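# Swap two shelf bins back into their color-marked spots

## Task

The two bins on the shelf are in each other's places. Move each bin into the shelf spot marked with that bin's color, centered on its mark, open front facing outward, with all its parts still inside. The board overhead is low, so tilting a bin on the way in may be needed. Each bin must be pushed fully in, past the shelf's front lip. The task fails if at the end either bin is still tilted or lifted by the gripper, or only stays in place because the robot holds it.

## Robot and tools

Robot: one six-joint arm with a parallel gripper. In every row and every per-joint list the order is waist, shoulder, elbow, forearm roll, wrist pitch, wrist roll. Wrist pitch is REVERSED: its sign is opposite to the URDF in everything you send and read, while the listed ranges use URDF signs (a URDF range -0.5 to 2.0 would be -2.0 to 0.5 for you). Ranges in rad: waist -3.491 to 3.491, shoulder -3.140 to 3.140, elbow -1.187 to 4.328, forearm roll -3.316 to 3.316, wrist pitch -3.140 to 3.140, wrist roll -3.927 to 3.927; the true ends may differ by 0.010.

Frame: scene frame, origin on the table top under the arm base, +z up, +y to the left when facing along +x. The base may be tilted. Results report end_effector_position (metres) and end_effector_quat_wxyz; the printed position gets less accurate far out. That point lies between the pads when closed. Fingers point along the gripper's +z and open/close along its y. Fingertips extend about 33 mm past it when closed, 9 mm when fully open, and move roughly 24 mm outward while closing, so keep clearance above surfaces.

execute_actions(actions): a list of actions, each a table of 1 to 15 rows; each row lasts one control step (1/30 s) and a short table repeats its last row up to 15 steps. A row is 9 numbers in [-1, 1]: six joint values, then gripper position, force_limit, speed. Joint values are offsets relative to the joint angles at the start of that action (not the previous row), scaled so 1.0 equals 1.983 rad for waist and shoulder, 2.38 rad for elbow, 2.975 rad for the three wrist joints. For the first action of a call, the start is the last reported angles. Gripper numbers are absolute settings: position +1 fully open (140 mm), about -0.8 pads touching, -1 closes until blocked; force_limit -1 about 14 N, 0 about 60 N, +1 about 107 N (parts up to 40 mm wide); speed -1 about 30 mm/s, 0 about 140, +1 about 250. An empty list just returns state and images. An action asking a joint more than 0.010 rad beyond its range (judged from its start angles) is rejected; a malformed action, or a failing first action, rejects the whole call with no motion. A joint pushed past its real end is clipped there, and the result may say "joint sent to its limit" (absence does not prove room remains).

move(target, speed, blocking): target is one 9-number row; the six joint offsets are measured from the Joint positions in the latest result that listed them, gripper numbers are absolute and applied at once. All joints travel in sync, so the hand follows a curve. speed is the top rad/s of the joint with the longest travel, 0.01 to 2, default 0.5; a path takes 0.5 to 10 s and is cut off at 10 s. Paths ignore obstacles, and faster motion or targets deeper past a contact hit harder; this stiff arm can fault from a target only slightly beyond a firm contact. blocking=false returns after 0.5 s while motion continues; until a result shows it ended, use wait or stop before any other motion command. The extra "move:" line gives the ending (done, off_target, moving, held, fault...), limits=held or limits=none, and the joint farthest from target.

wait(seconds 0 to 10): lets time pass with the last command held. stop(): brakes a running move (needs some distance; fingers continue). zoom_image(camera, region=[x0, y0, x1, y1] in pixels, origin top-left, at most 504 by 504): enlarged view of a camera's latest image. finished_scene(scene): ends the current scene by its number, irreversibly, after the robot holds its final command; the result reports success and may give a new task.

Cameras (all 504x504): cam_head_left, cam_head_right, cam_high, cam_low, cam_wrist, returned in that order. Approximate focal lengths in pixels: 276.432, 275.035, 297.031, 258.304, 349.553, principal points near the image center; the head and high cameras have strong radial distortion.

Reading results: Joint positions and Joint velocities (rad, rad/s), Joint targets (what joints are driven toward now, which can drift without new commands). object_status: 0 moving, 1 blocked while opening, 2 blocked while closing (a grip), 3 reached the request or pads met. position_measured is in counts: 3 fully open, 230 pads together, not linear in mm. To squeeze harder while status is 2, raise force_limit and change position slightly (-1 to -0.98 or back). "joint command not followed" means the clearance check altered targets; mounts and posts count as arm.

Motion limits: target speeds cap at 2.62 (waist, shoulder), 3.14 (elbow), 3.93 (wrists) rad/s with 0.5 s to ramp up. Targets stay within 0.805 rad (waist, shoulder), 0.966 (elbow), 1.21 (wrists) of the measured angle, and are scaled back if they would put the hand over 70 mm from where it is; large changes need several actions, and an unfinished one must be re-sent. The robot keeps executing its last command while you compose a reply.

Faults and hazards: contact torque reaching a load limit (142 N m for waist, shoulder, elbow; 35.6 N m for each wrist joint, held weight included) or any external force of 150 N halts the arm for 10 s and drops the rest of the call. Sustained loads heat motors; MOTOR HOT warns, then an OVER-TEMPERATURE FAULT brakes the arm. Loose objects or held parts may get brief tugs. Avoid knocking anything off the table, dropping bins or spilling parts, slamming or shoving hard; release the bin and leave it flat and unsupported before ending.

Each tool is called after ">>>" as name([rows], argument=value, ...), one row to a line, values as JSON.

## Session

>>> execute_actions(actions=[])

Scene clock: 0.00 s.
end_effector_position=(+0.7078, -0.2920, +0.1969) position_measured=3 object_status=3 end_effector_quat_wxyz=(-0.022, +0.025, +0.973, +0.229)
Joint names: [waist, shoulder, elbow, forearm roll, wrist pitch, wrist roll]
Joint positions: [-0.512  0.55   0.778 -0.359  1.555 -1.18 ]
Joint velocities: [ 0.     0.     0.    -0.001  0.     0.001]
Joint targets: [-0.512 0.550 0.778 -0.359 1.555 -1.180]

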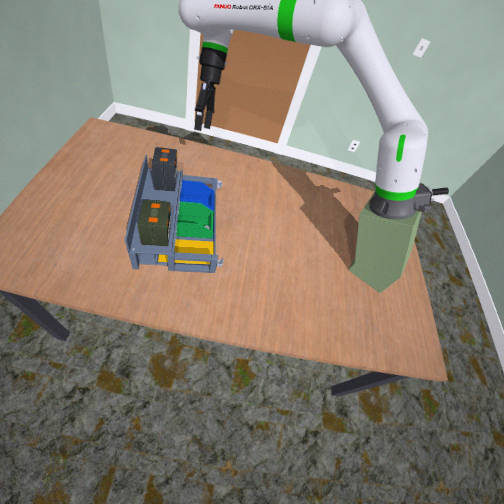

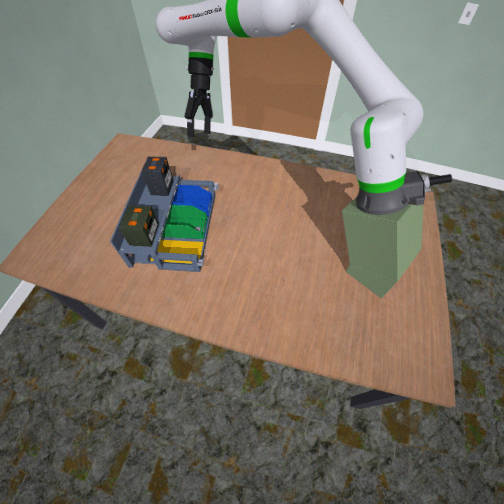

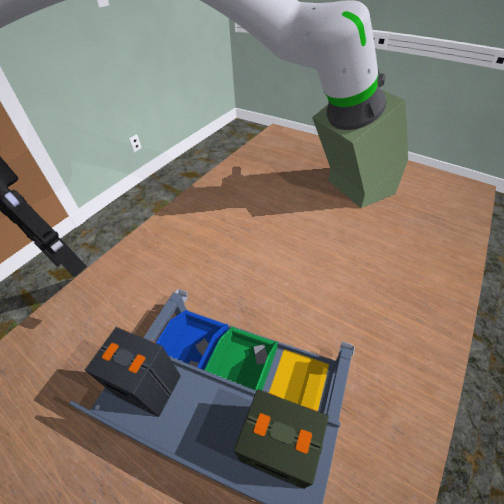

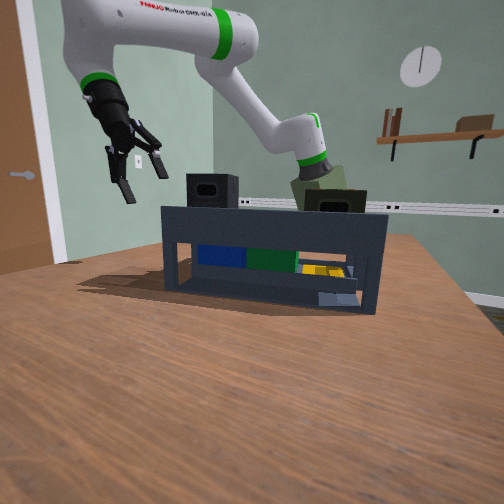

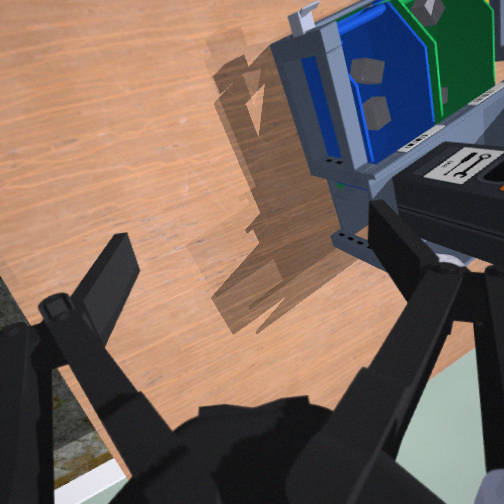

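>>> zoom_image(camera="cam_high", region=[130, 270, 370, 450])

>>> zoom_image(camera="cam_head_left", region=[110, 140, 250, 280])

>>> zoom_image(camera="cam_low", region=[150, 180, 400, 330])

Region (130, 270, 370, 450) of cam_high's 504x504 image, scaled by 2.100, with more detail than that image has; it fills the top 378 rows of this view, and the rest is white.

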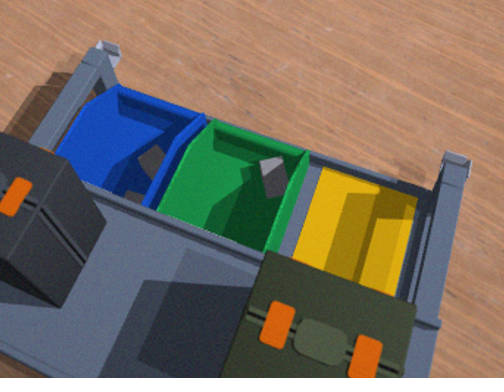

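Region (110, 140, 250, 280) of cam_head_left's 504x504 image, scaled by 3.600, with more detail than that image has.

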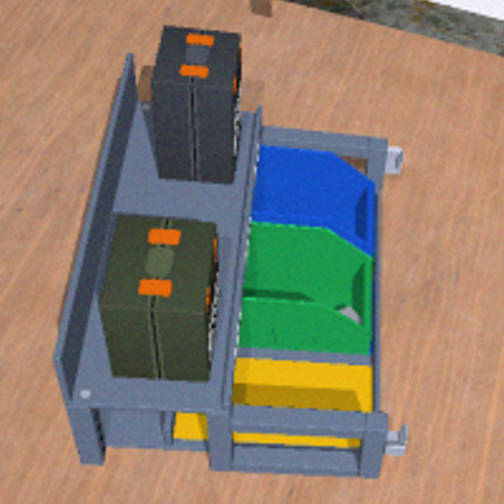

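Region (150, 180, 400, 330) of cam_low's 504x504 image, scaled by 2.016, with more detail than that image has; it fills the top 302 rows of this view, and the rest is white.

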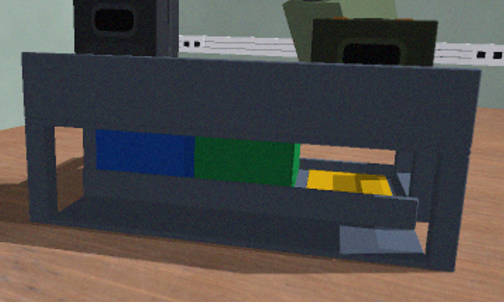

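>>> move(target=[0.2582,-0.1765,-0.1168,0.1207,0.1062,0.3966,1,0,0])

Scene clock: 11.30 s.
end_effector_position=(+0.6005, -0.1220, +0.3908) position_measured=3 object_status=3 end_effector_quat_wxyz=(+0.050, +0.729, -0.645, -0.226)
Joint names: [waist, shoulder, elbow, forearm roll, wrist pitch, wrist roll]
Joint positions: [ 0.     0.2    0.5   -0.     1.871 -0.   ]
Joint velocities: [ 0.     0.    -0.001  0.001  0.    -0.   ]
Joint targets: [0.000 0.200 0.500 -0.000 1.871 -0.000]
move: done; limits=none; farthest joint: the waist, 0.000 radians from its target (0.512 radians at the start)

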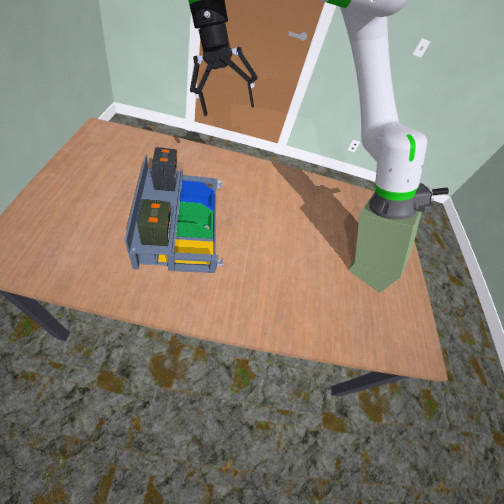

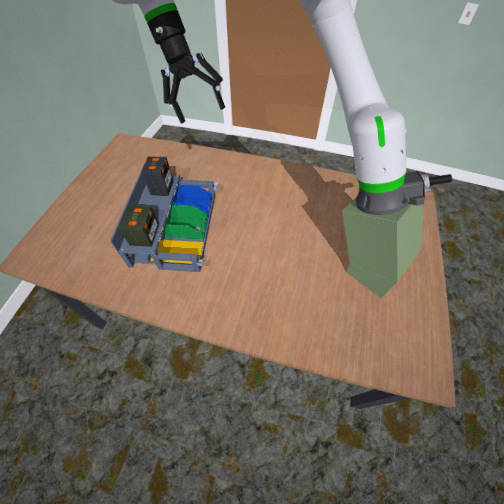

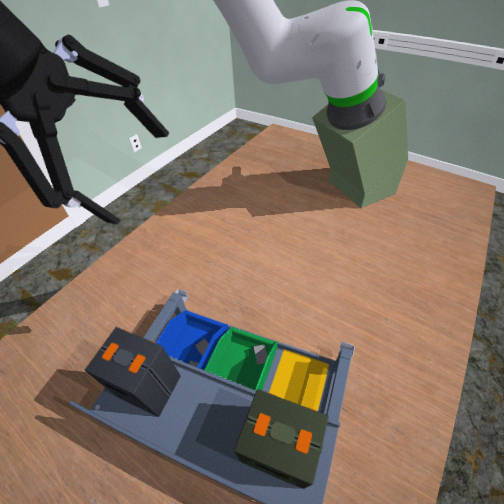

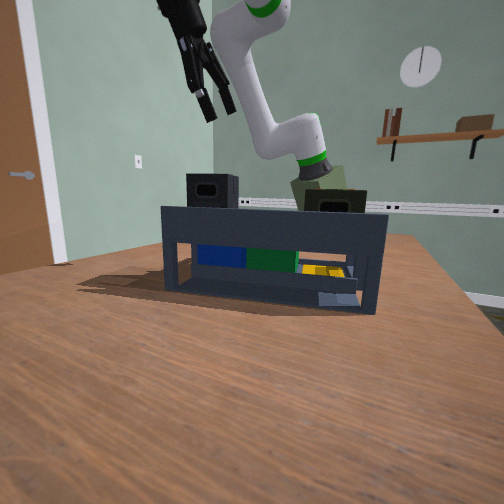

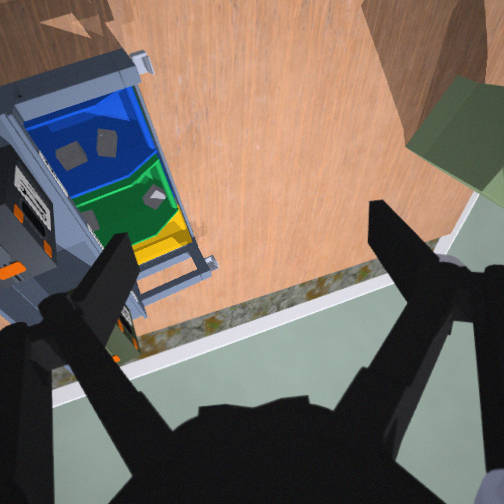

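>>> move(target=[0.2046,-0.1155,-0.2922,0.1445,-0.2301,-0.185,1,0,0])

Scene clock: 21.87 s.
end_effector_position=(+0.6206, +0.0010, +0.3013) position_measured=3 object_status=3 end_effector_quat_wxyz=(+0.000, +0.740, -0.672, -0.000)
Joint names: [waist, shoulder, elbow, forearm roll, wrist pitch, wrist roll]
Joint positions: [ 0.406 -0.029 -0.195  0.429  1.187 -0.551]
Joint velocities: [ 0.    -0.001 -0.002  0.     0.    -0.001]
Joint targets: [0.406 -0.029 -0.195 0.429 1.187 -0.551]
move: done; limits=none; farthest joint: the waist, 0.000 radians from its target (0.406 radians at the start)

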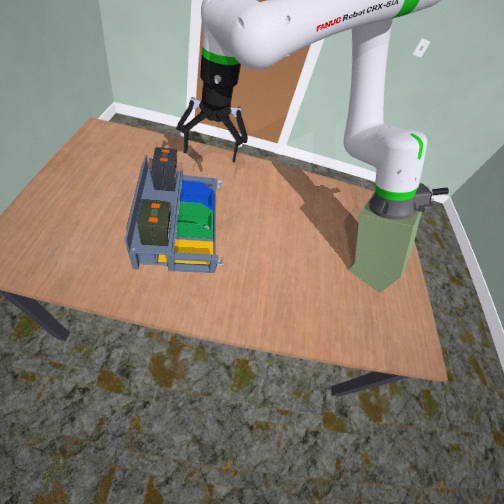

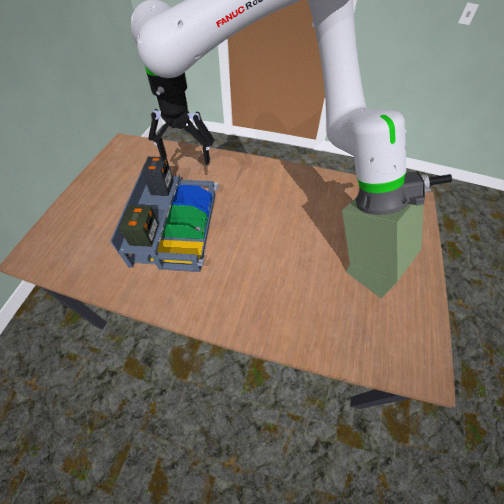

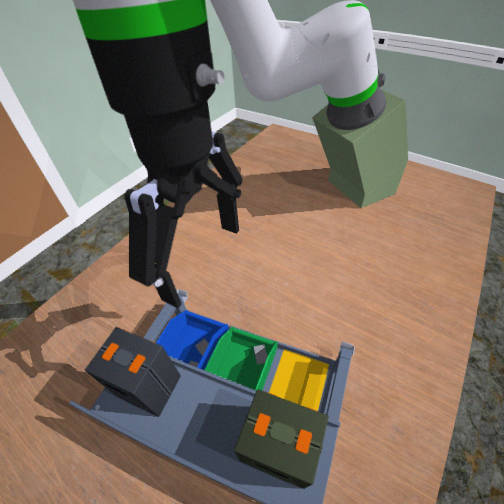

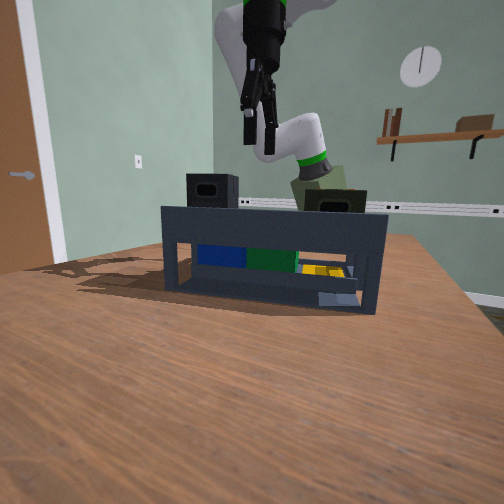

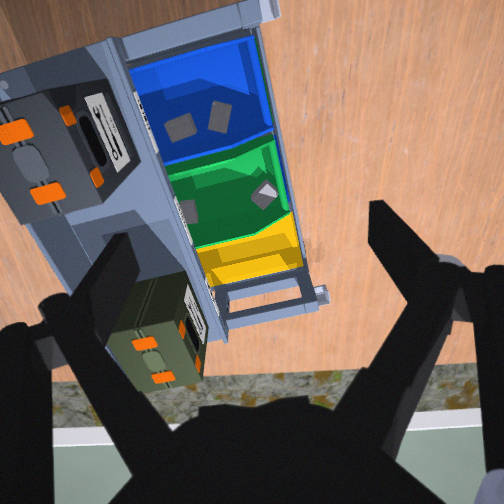

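>>> move(target=[-0.0325,0.0426,-0.0938,0.0244,-0.1018,0.0111,-0.2,0,0], speed=0.3)

Scene clock: 33.33 s.
end_effector_position=(+0.5861, +0.0104, +0.1811) position_measured=154 object_status=3 end_effector_quat_wxyz=(+0.000, +0.783, -0.622, +0.001)
Joint names: [waist, shoulder, elbow, forearm roll, wrist pitch, wrist roll]
Joint positions: [ 0.341  0.056 -0.419  0.502  0.884 -0.518]
Joint velocities: [-0.    -0.003 -0.     0.    -0.001 -0.001]
Joint targets: [0.341 0.056 -0.419 0.502 0.884 -0.518]
move: done; limits=none; farthest joint: the waist, 0.000 radians from its target (0.064 radians at the start)

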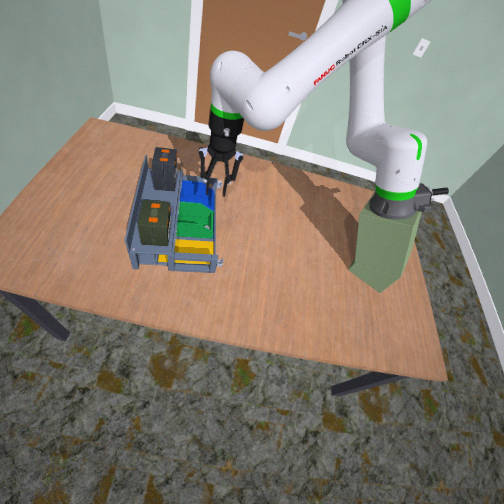

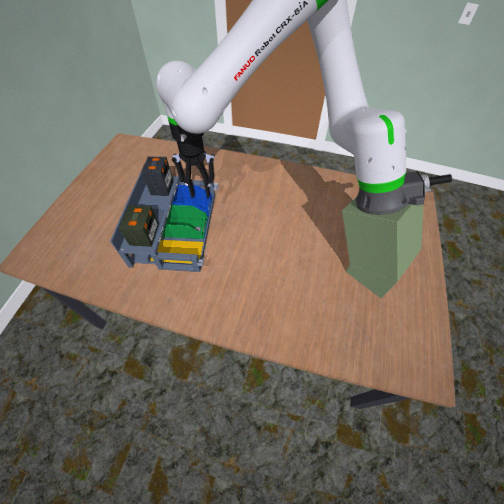

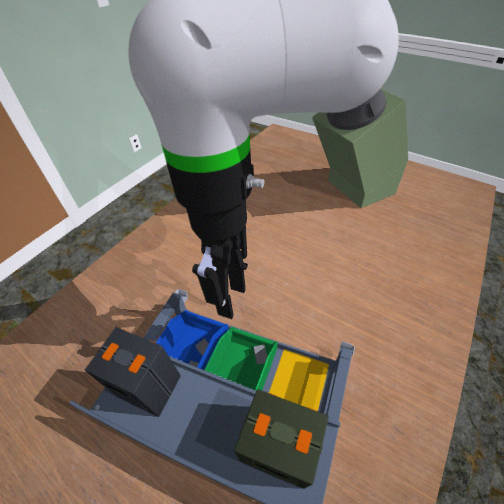

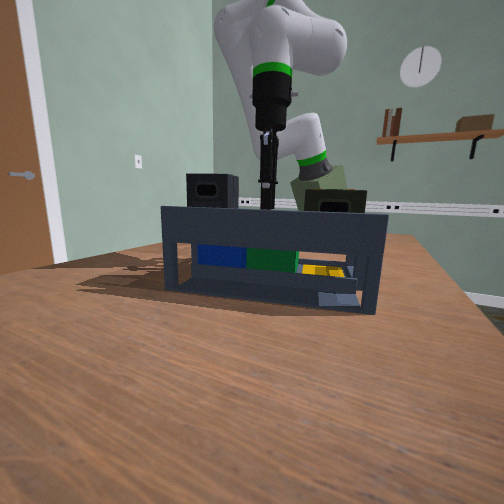

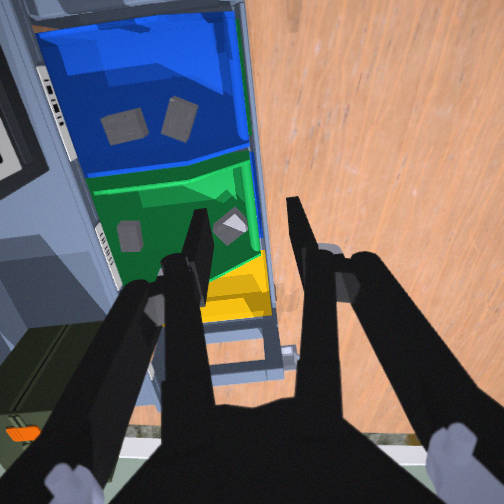

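>>> move(target=[-0.0047,0.0423,-0.0212,0.0207,-0.0406,-0.0281,-0.2,0,0], speed=0.15)

>>> zoom_image(camera="cam_head_left", region=[160, 160, 260, 260])

>>> zoom_image(camera="cam_high", region=[150, 260, 350, 420])

Scene clock: 40.73 s.
end_effector_position=(+0.5784, +0.0287, +0.1313) position_measured=154 object_status=3 end_effector_quat_wxyz=(-0.000, +0.783, -0.622, +0.001)
Joint names: [waist, shoulder, elbow, forearm roll, wrist pitch, wrist roll]
Joint positions: [ 0.332  0.14  -0.469  0.564  0.763 -0.601]
Joint velocities: [-0.    -0.     0.    -0.002 -0.     0.   ]
Joint targets: [0.332 0.140 -0.469 0.564 0.763 -0.601]
move: done; limits=none; farthest joint: the waist, 0.000 radians from its target (0.010 radians at the start)

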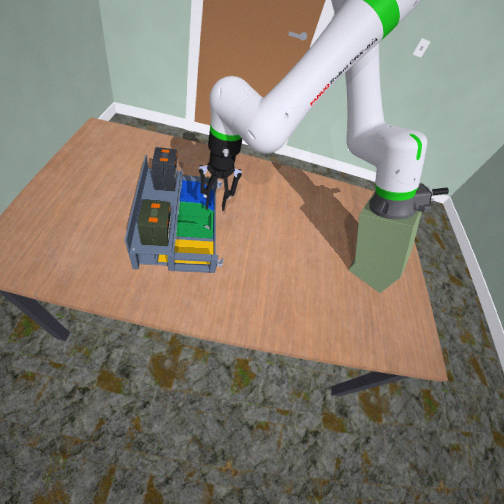

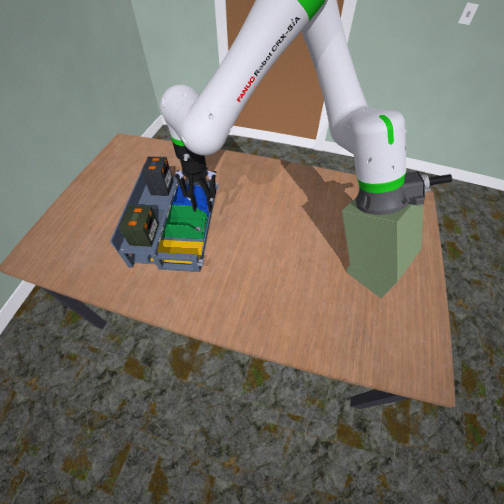

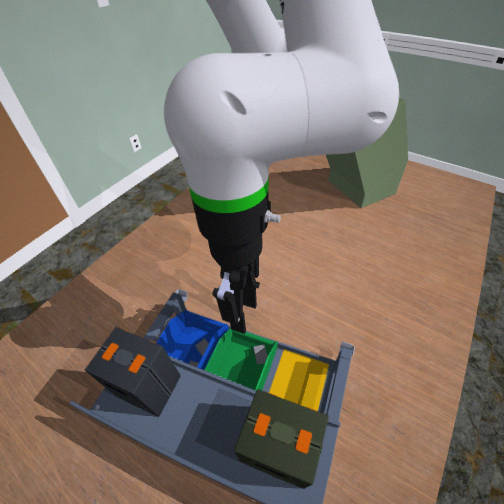

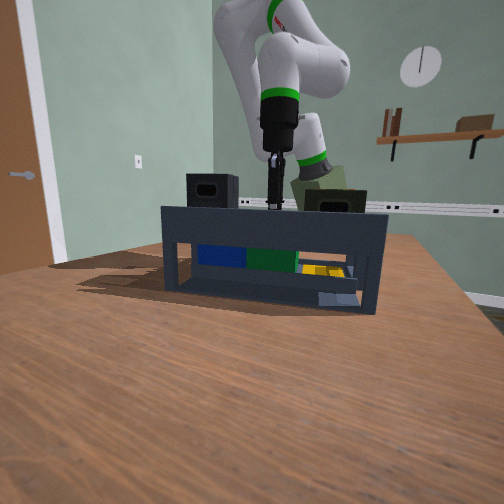

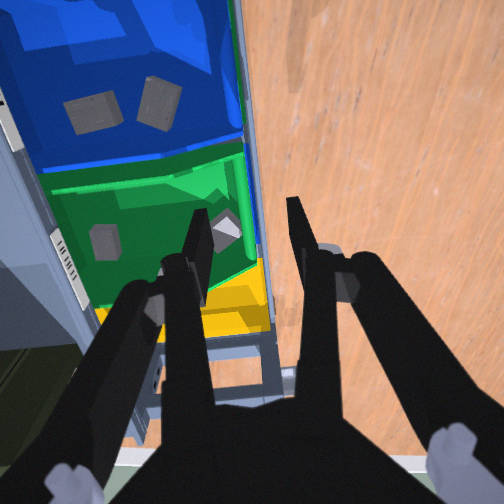

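Region (160, 160, 260, 260) of cam_head_left's 504x504 image, scaled by 5.040, with more detail than that image has.

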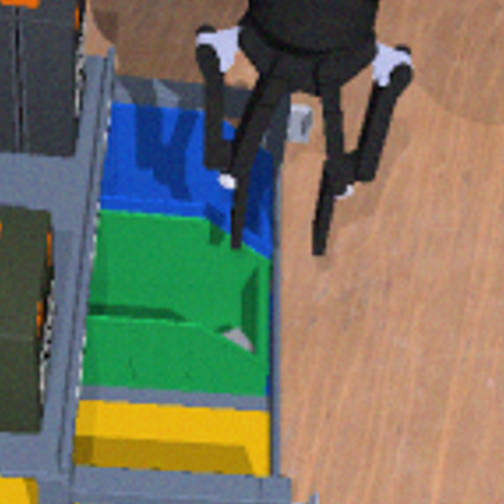

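Region (150, 260, 350, 420) of cam_high's 504x504 image, scaled by 2.520, with more detail than that image has; it fills the top 403 rows of this view, and the rest is white.

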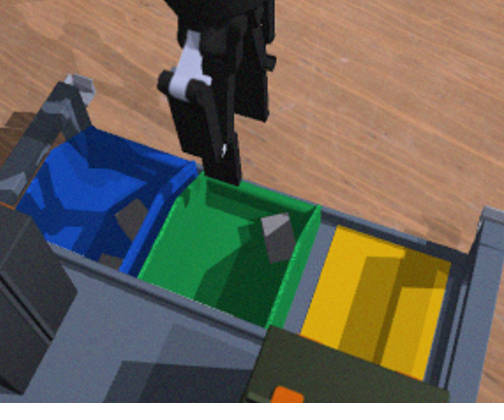

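>>> move(target=[-0.0332,0.0410,-0.0055,0.0170,-0.0361,-0.005,-0.35,0,0], speed=0.08)

>>> zoom_image(camera="cam_head_left", region=[170, 170, 250, 250])

>>> zoom_image(camera="cam_high", region=[180, 290, 320, 400])

Scene clock: 50.60 s.
end_effector_position=(+0.5805, +0.0181, +0.0853) position_measured=173 object_status=3 end_effector_quat_wxyz=(-0.000, +0.782, -0.623, +0.001)
Joint names: [waist, shoulder, elbow, forearm roll, wrist pitch, wrist roll]
Joint positions: [ 0.266  0.221 -0.482  0.614  0.656 -0.616]
Joint velocities: [-0.     0.001  0.    -0.002 -0.     0.   ]
Joint targets: [0.266 0.221 -0.482 0.614 0.656 -0.616]
move: done; limits=none; farthest joint: the waist, 0.000 radians from its target (0.066 radians at the start)

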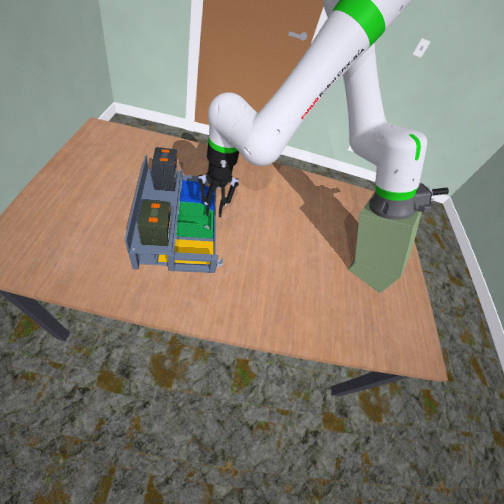

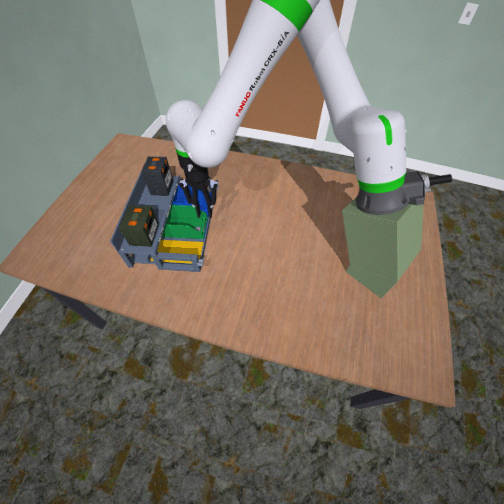

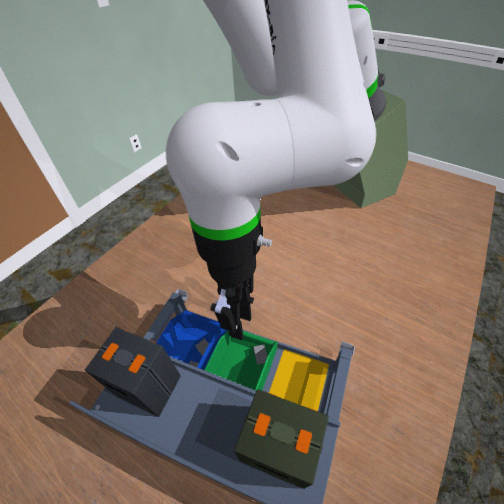

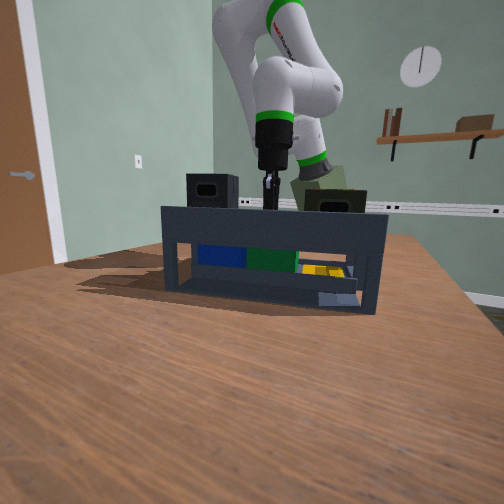

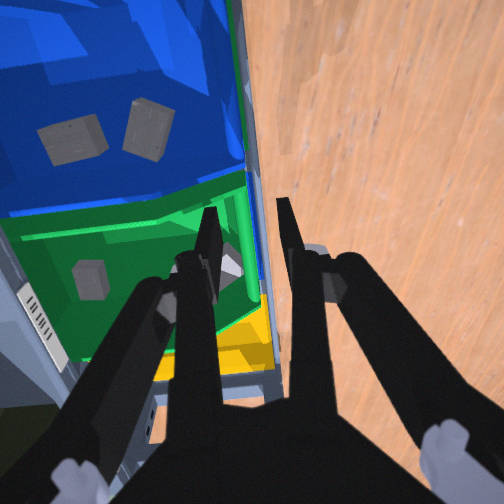

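Region (170, 170, 250, 250) of cam_head_left's 504x504 image, scaled by 6.300, with more detail than that image has.

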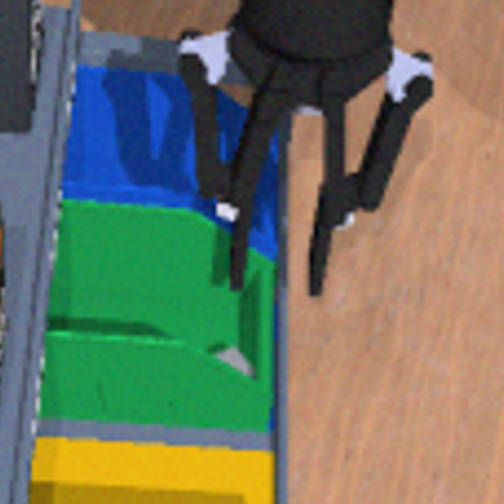

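Region (180, 290, 320, 400) of cam_high's 504x504 image, scaled by 3.600, with more detail than that image has; it fills the top 396 rows of this view, and the rest is white.

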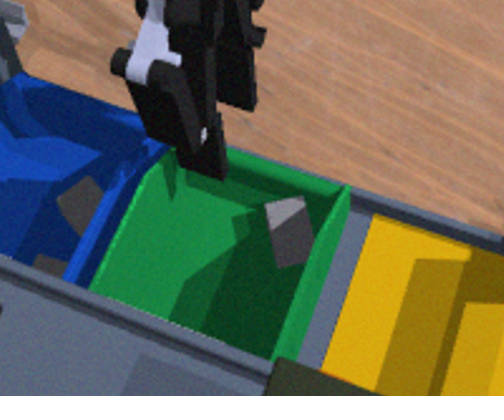

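>>> move(target=[0,0,0,0,0,0,-1,-1,-0.5])

>>> zoom_image(camera="cam_head_left", region=[170, 170, 250, 250])

Scene clock: 53.07 s.
end_effector_position=(+0.5805, +0.0181, +0.0853) position_measured=230 object_status=3 end_effector_quat_wxyz=(-0.000, +0.782, -0.623, +0.001)
Joint names: [waist, shoulder, elbow, forearm roll, wrist pitch, wrist roll]
Joint positions: [ 0.266  0.221 -0.482  0.614  0.656 -0.616]
Joint velocities: [-0.     0.    -0.     0.002 -0.     0.   ]
Joint targets: [0.266 0.221 -0.482 0.614 0.656 -0.616]
move: done; limits=none; farthest joint: the waist, 0.000 radians from its target (0.000 radians at the start)

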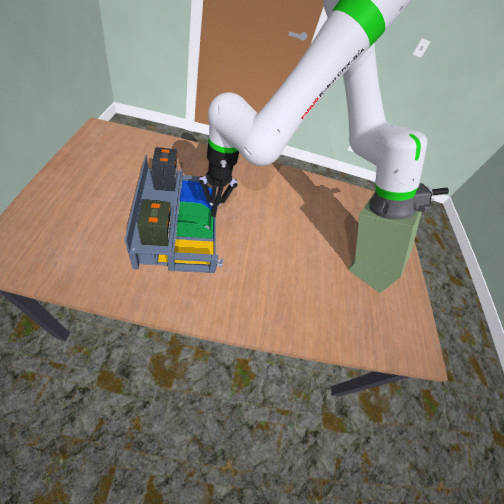

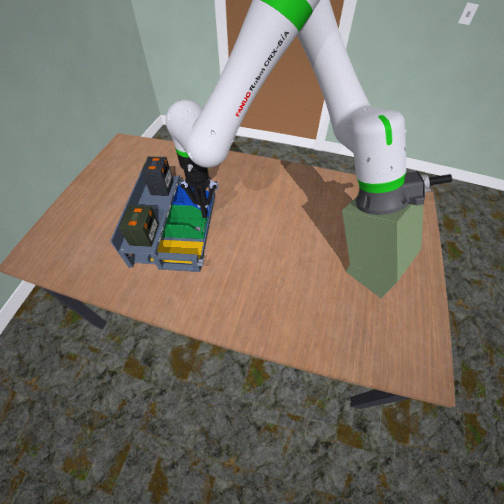

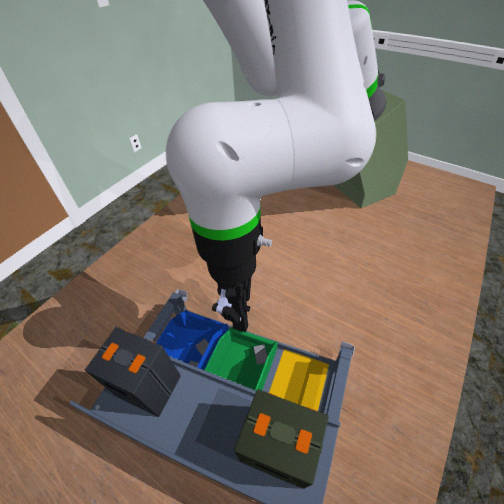

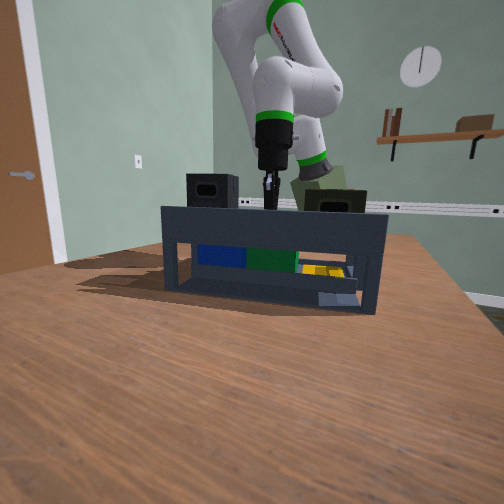

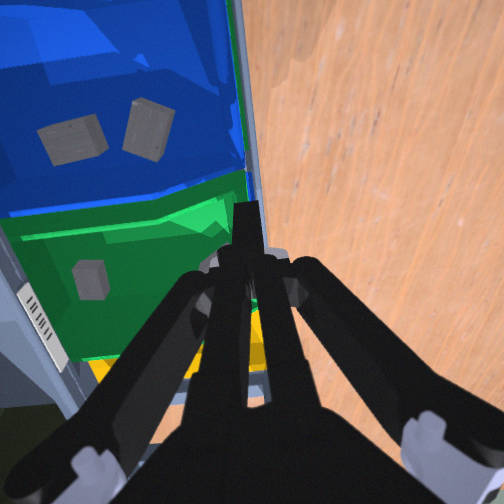

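Region (170, 170, 250, 250) of cam_head_left's 504x504 image, scaled by 6.300, with more detail than that image has.

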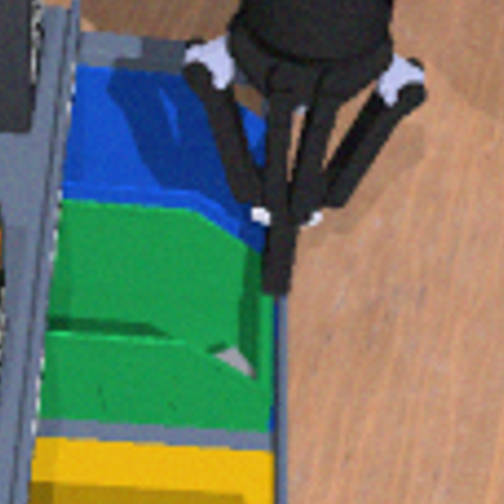

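>>> move(target=[0,0,0,0,0,0,-0.4,-1,0])

>>> move(target=[0,0.0182,-0.0014,0.0102,-0.0107,-0.0128,-0.4,-1,0], speed=0.04)

>>> move(target=[0,0,0,0,0,0,-1,-1,-0.5])

>>> zoom_image(camera="cam_head_left", region=[170, 170, 250, 250])

Scene clock: 58.77 s.
end_effector_position=(+0.5805, +0.0181, +0.0853) position_measured=179 object_status=3 end_effector_quat_wxyz=(-0.000, +0.782, -0.623, +0.001)
Joint names: [waist, shoulder, elbow, forearm roll, wrist pitch, wrist roll]
Joint positions: [ 0.266  0.221 -0.482  0.614  0.656 -0.616]
Joint velocities: [ 0.     0.002 -0.001 -0.001  0.001  0.   ]
Joint targets: [0.266 0.221 -0.482 0.614 0.656 -0.616]
move: done; limits=none; farthest joint: the waist, 0.000 radians from its target (0.000 radians at the start)

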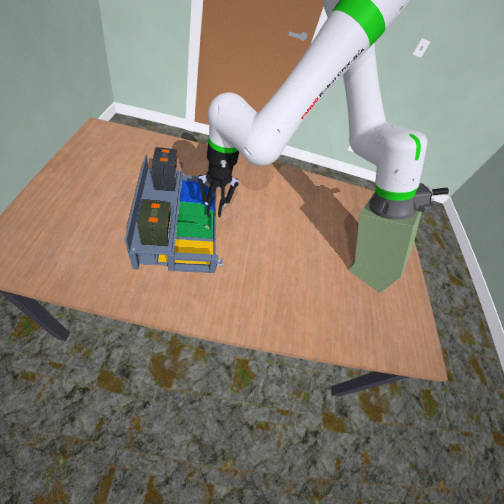

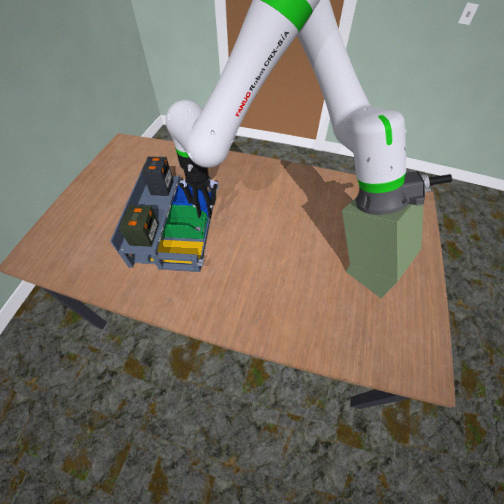

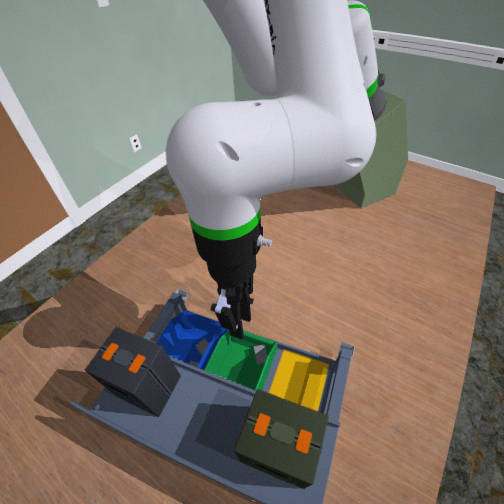

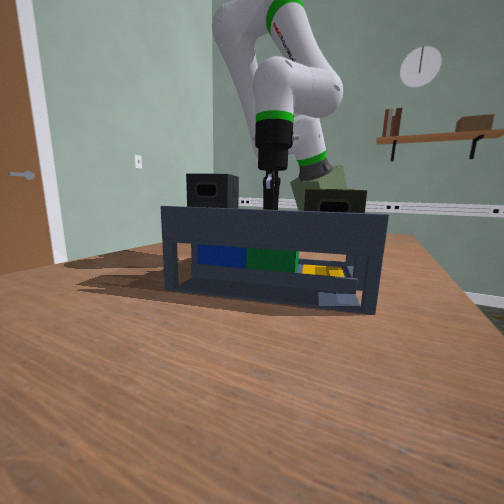

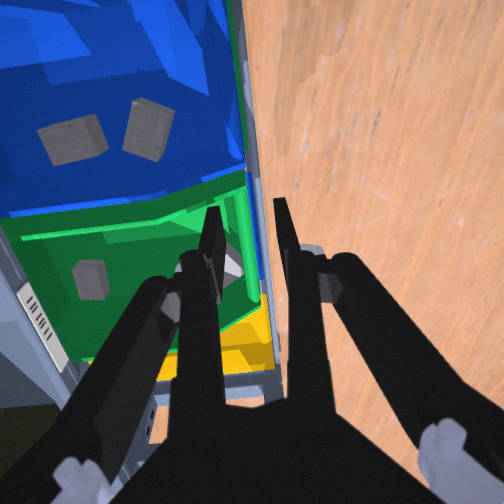

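Scene clock: 59.97 s.
end_effector_position=(+0.5800, +0.0268, +0.0699) position_measured=179 object_status=3 end_effector_quat_wxyz=(-0.000, +0.782, -0.623, +0.001)
Joint names: [waist, shoulder, elbow, forearm roll, wrist pitch, wrist roll]
Joint positions: [ 0.266  0.257 -0.485  0.645  0.624 -0.654]
Joint velocities: [ 0.     0.001 -0.001  0.001  0.001  0.   ]
Joint targets: [0.266 0.257 -0.485 0.645 0.624 -0.654]
move: done; limits=none; farthest joint: the waist, 0.000 radians from its target (0.000 radians at the start)

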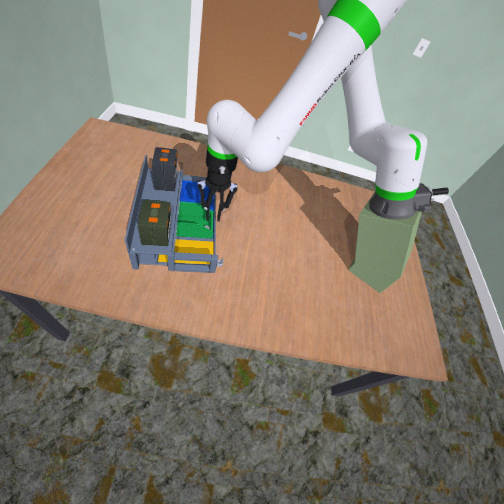

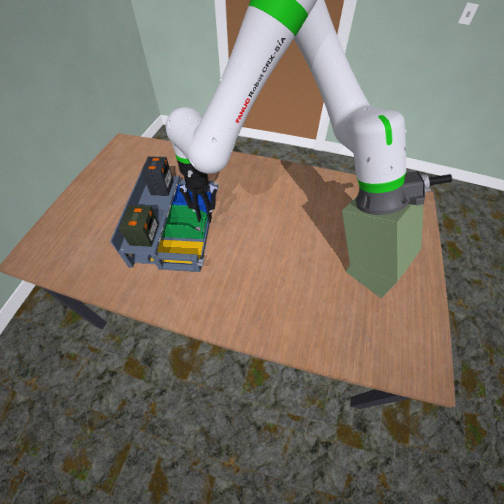

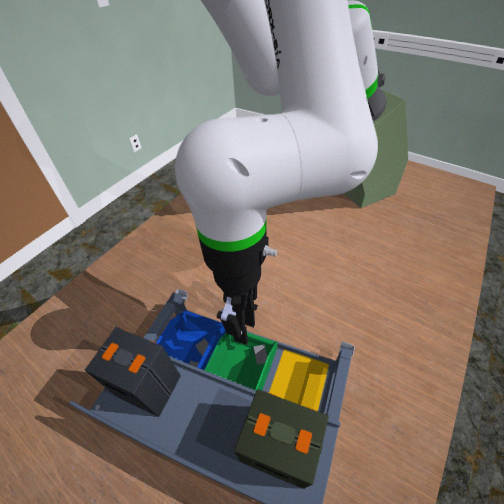

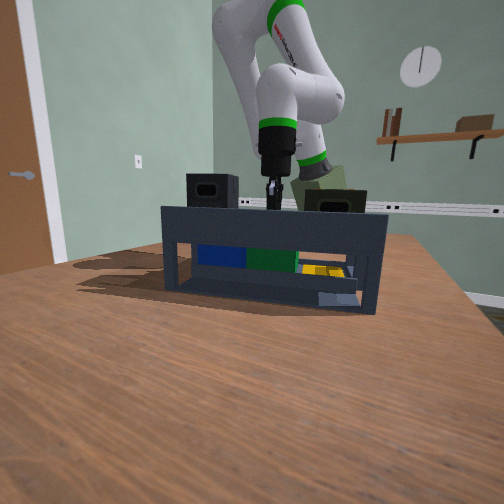

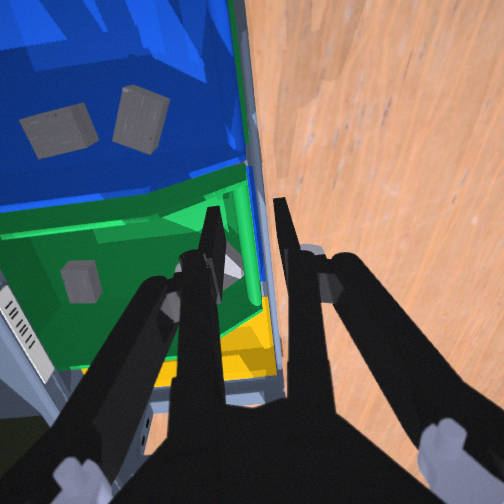

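Scene clock: 60.47 s.
end_effector_position=(+0.5800, +0.0268, +0.0699) position_measured=216 object_status=2 end_effector_quat_wxyz=(-0.000, +0.782, -0.623, +0.001)
Joint names: [waist, shoulder, elbow, forearm roll, wrist pitch, wrist roll]
Joint positions: [ 0.266  0.257 -0.485  0.645  0.624 -0.654]
Joint velocities: [-0.    -0.002 -0.001  0.    -0.    -0.   ]
Joint targets: [0.266 0.257 -0.485 0.645 0.624 -0.654]
move: done; limits=none; farthest joint: the waist, 0.000 radians from its target (0.000 radians at the start)

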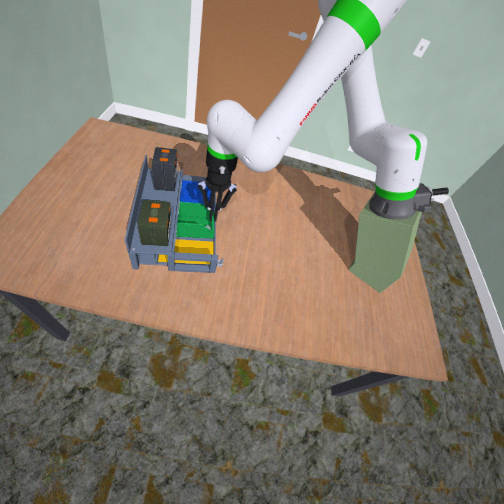

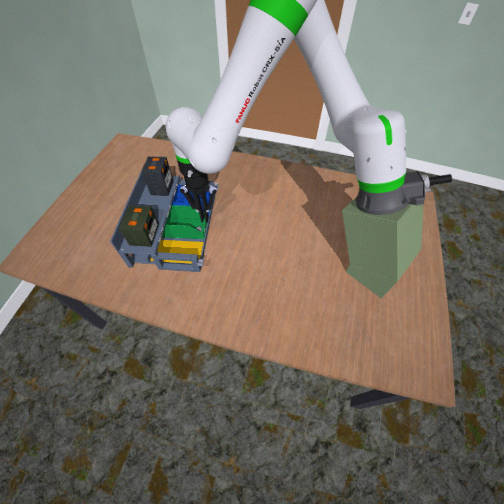

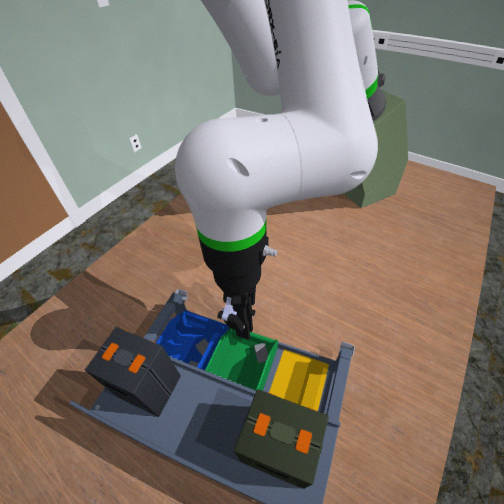

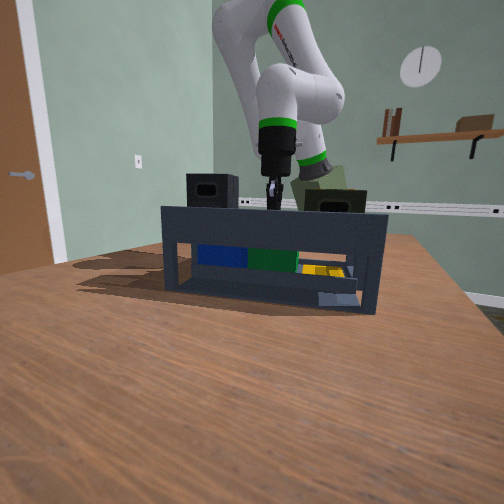

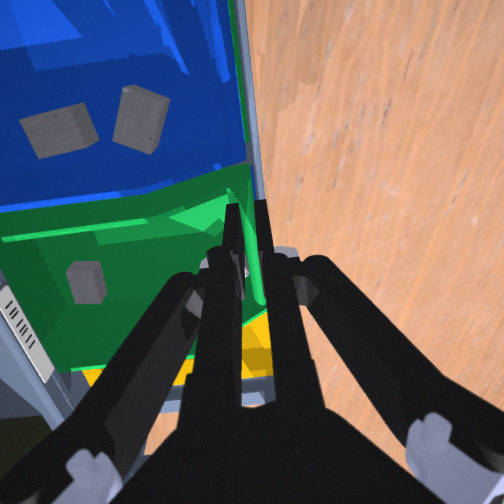

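Region (170, 170, 250, 250) of cam_head_left's 504x504 image, scaled by 6.300, with more detail than that image has.

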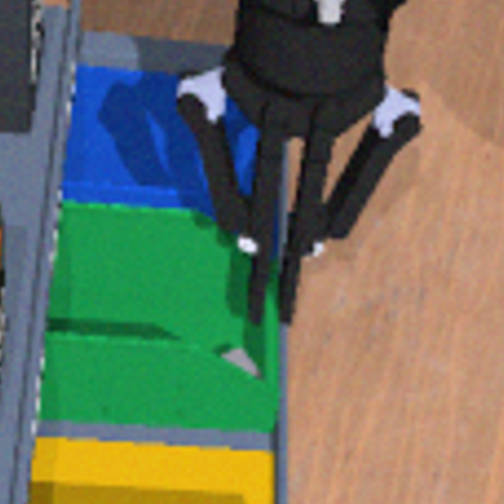

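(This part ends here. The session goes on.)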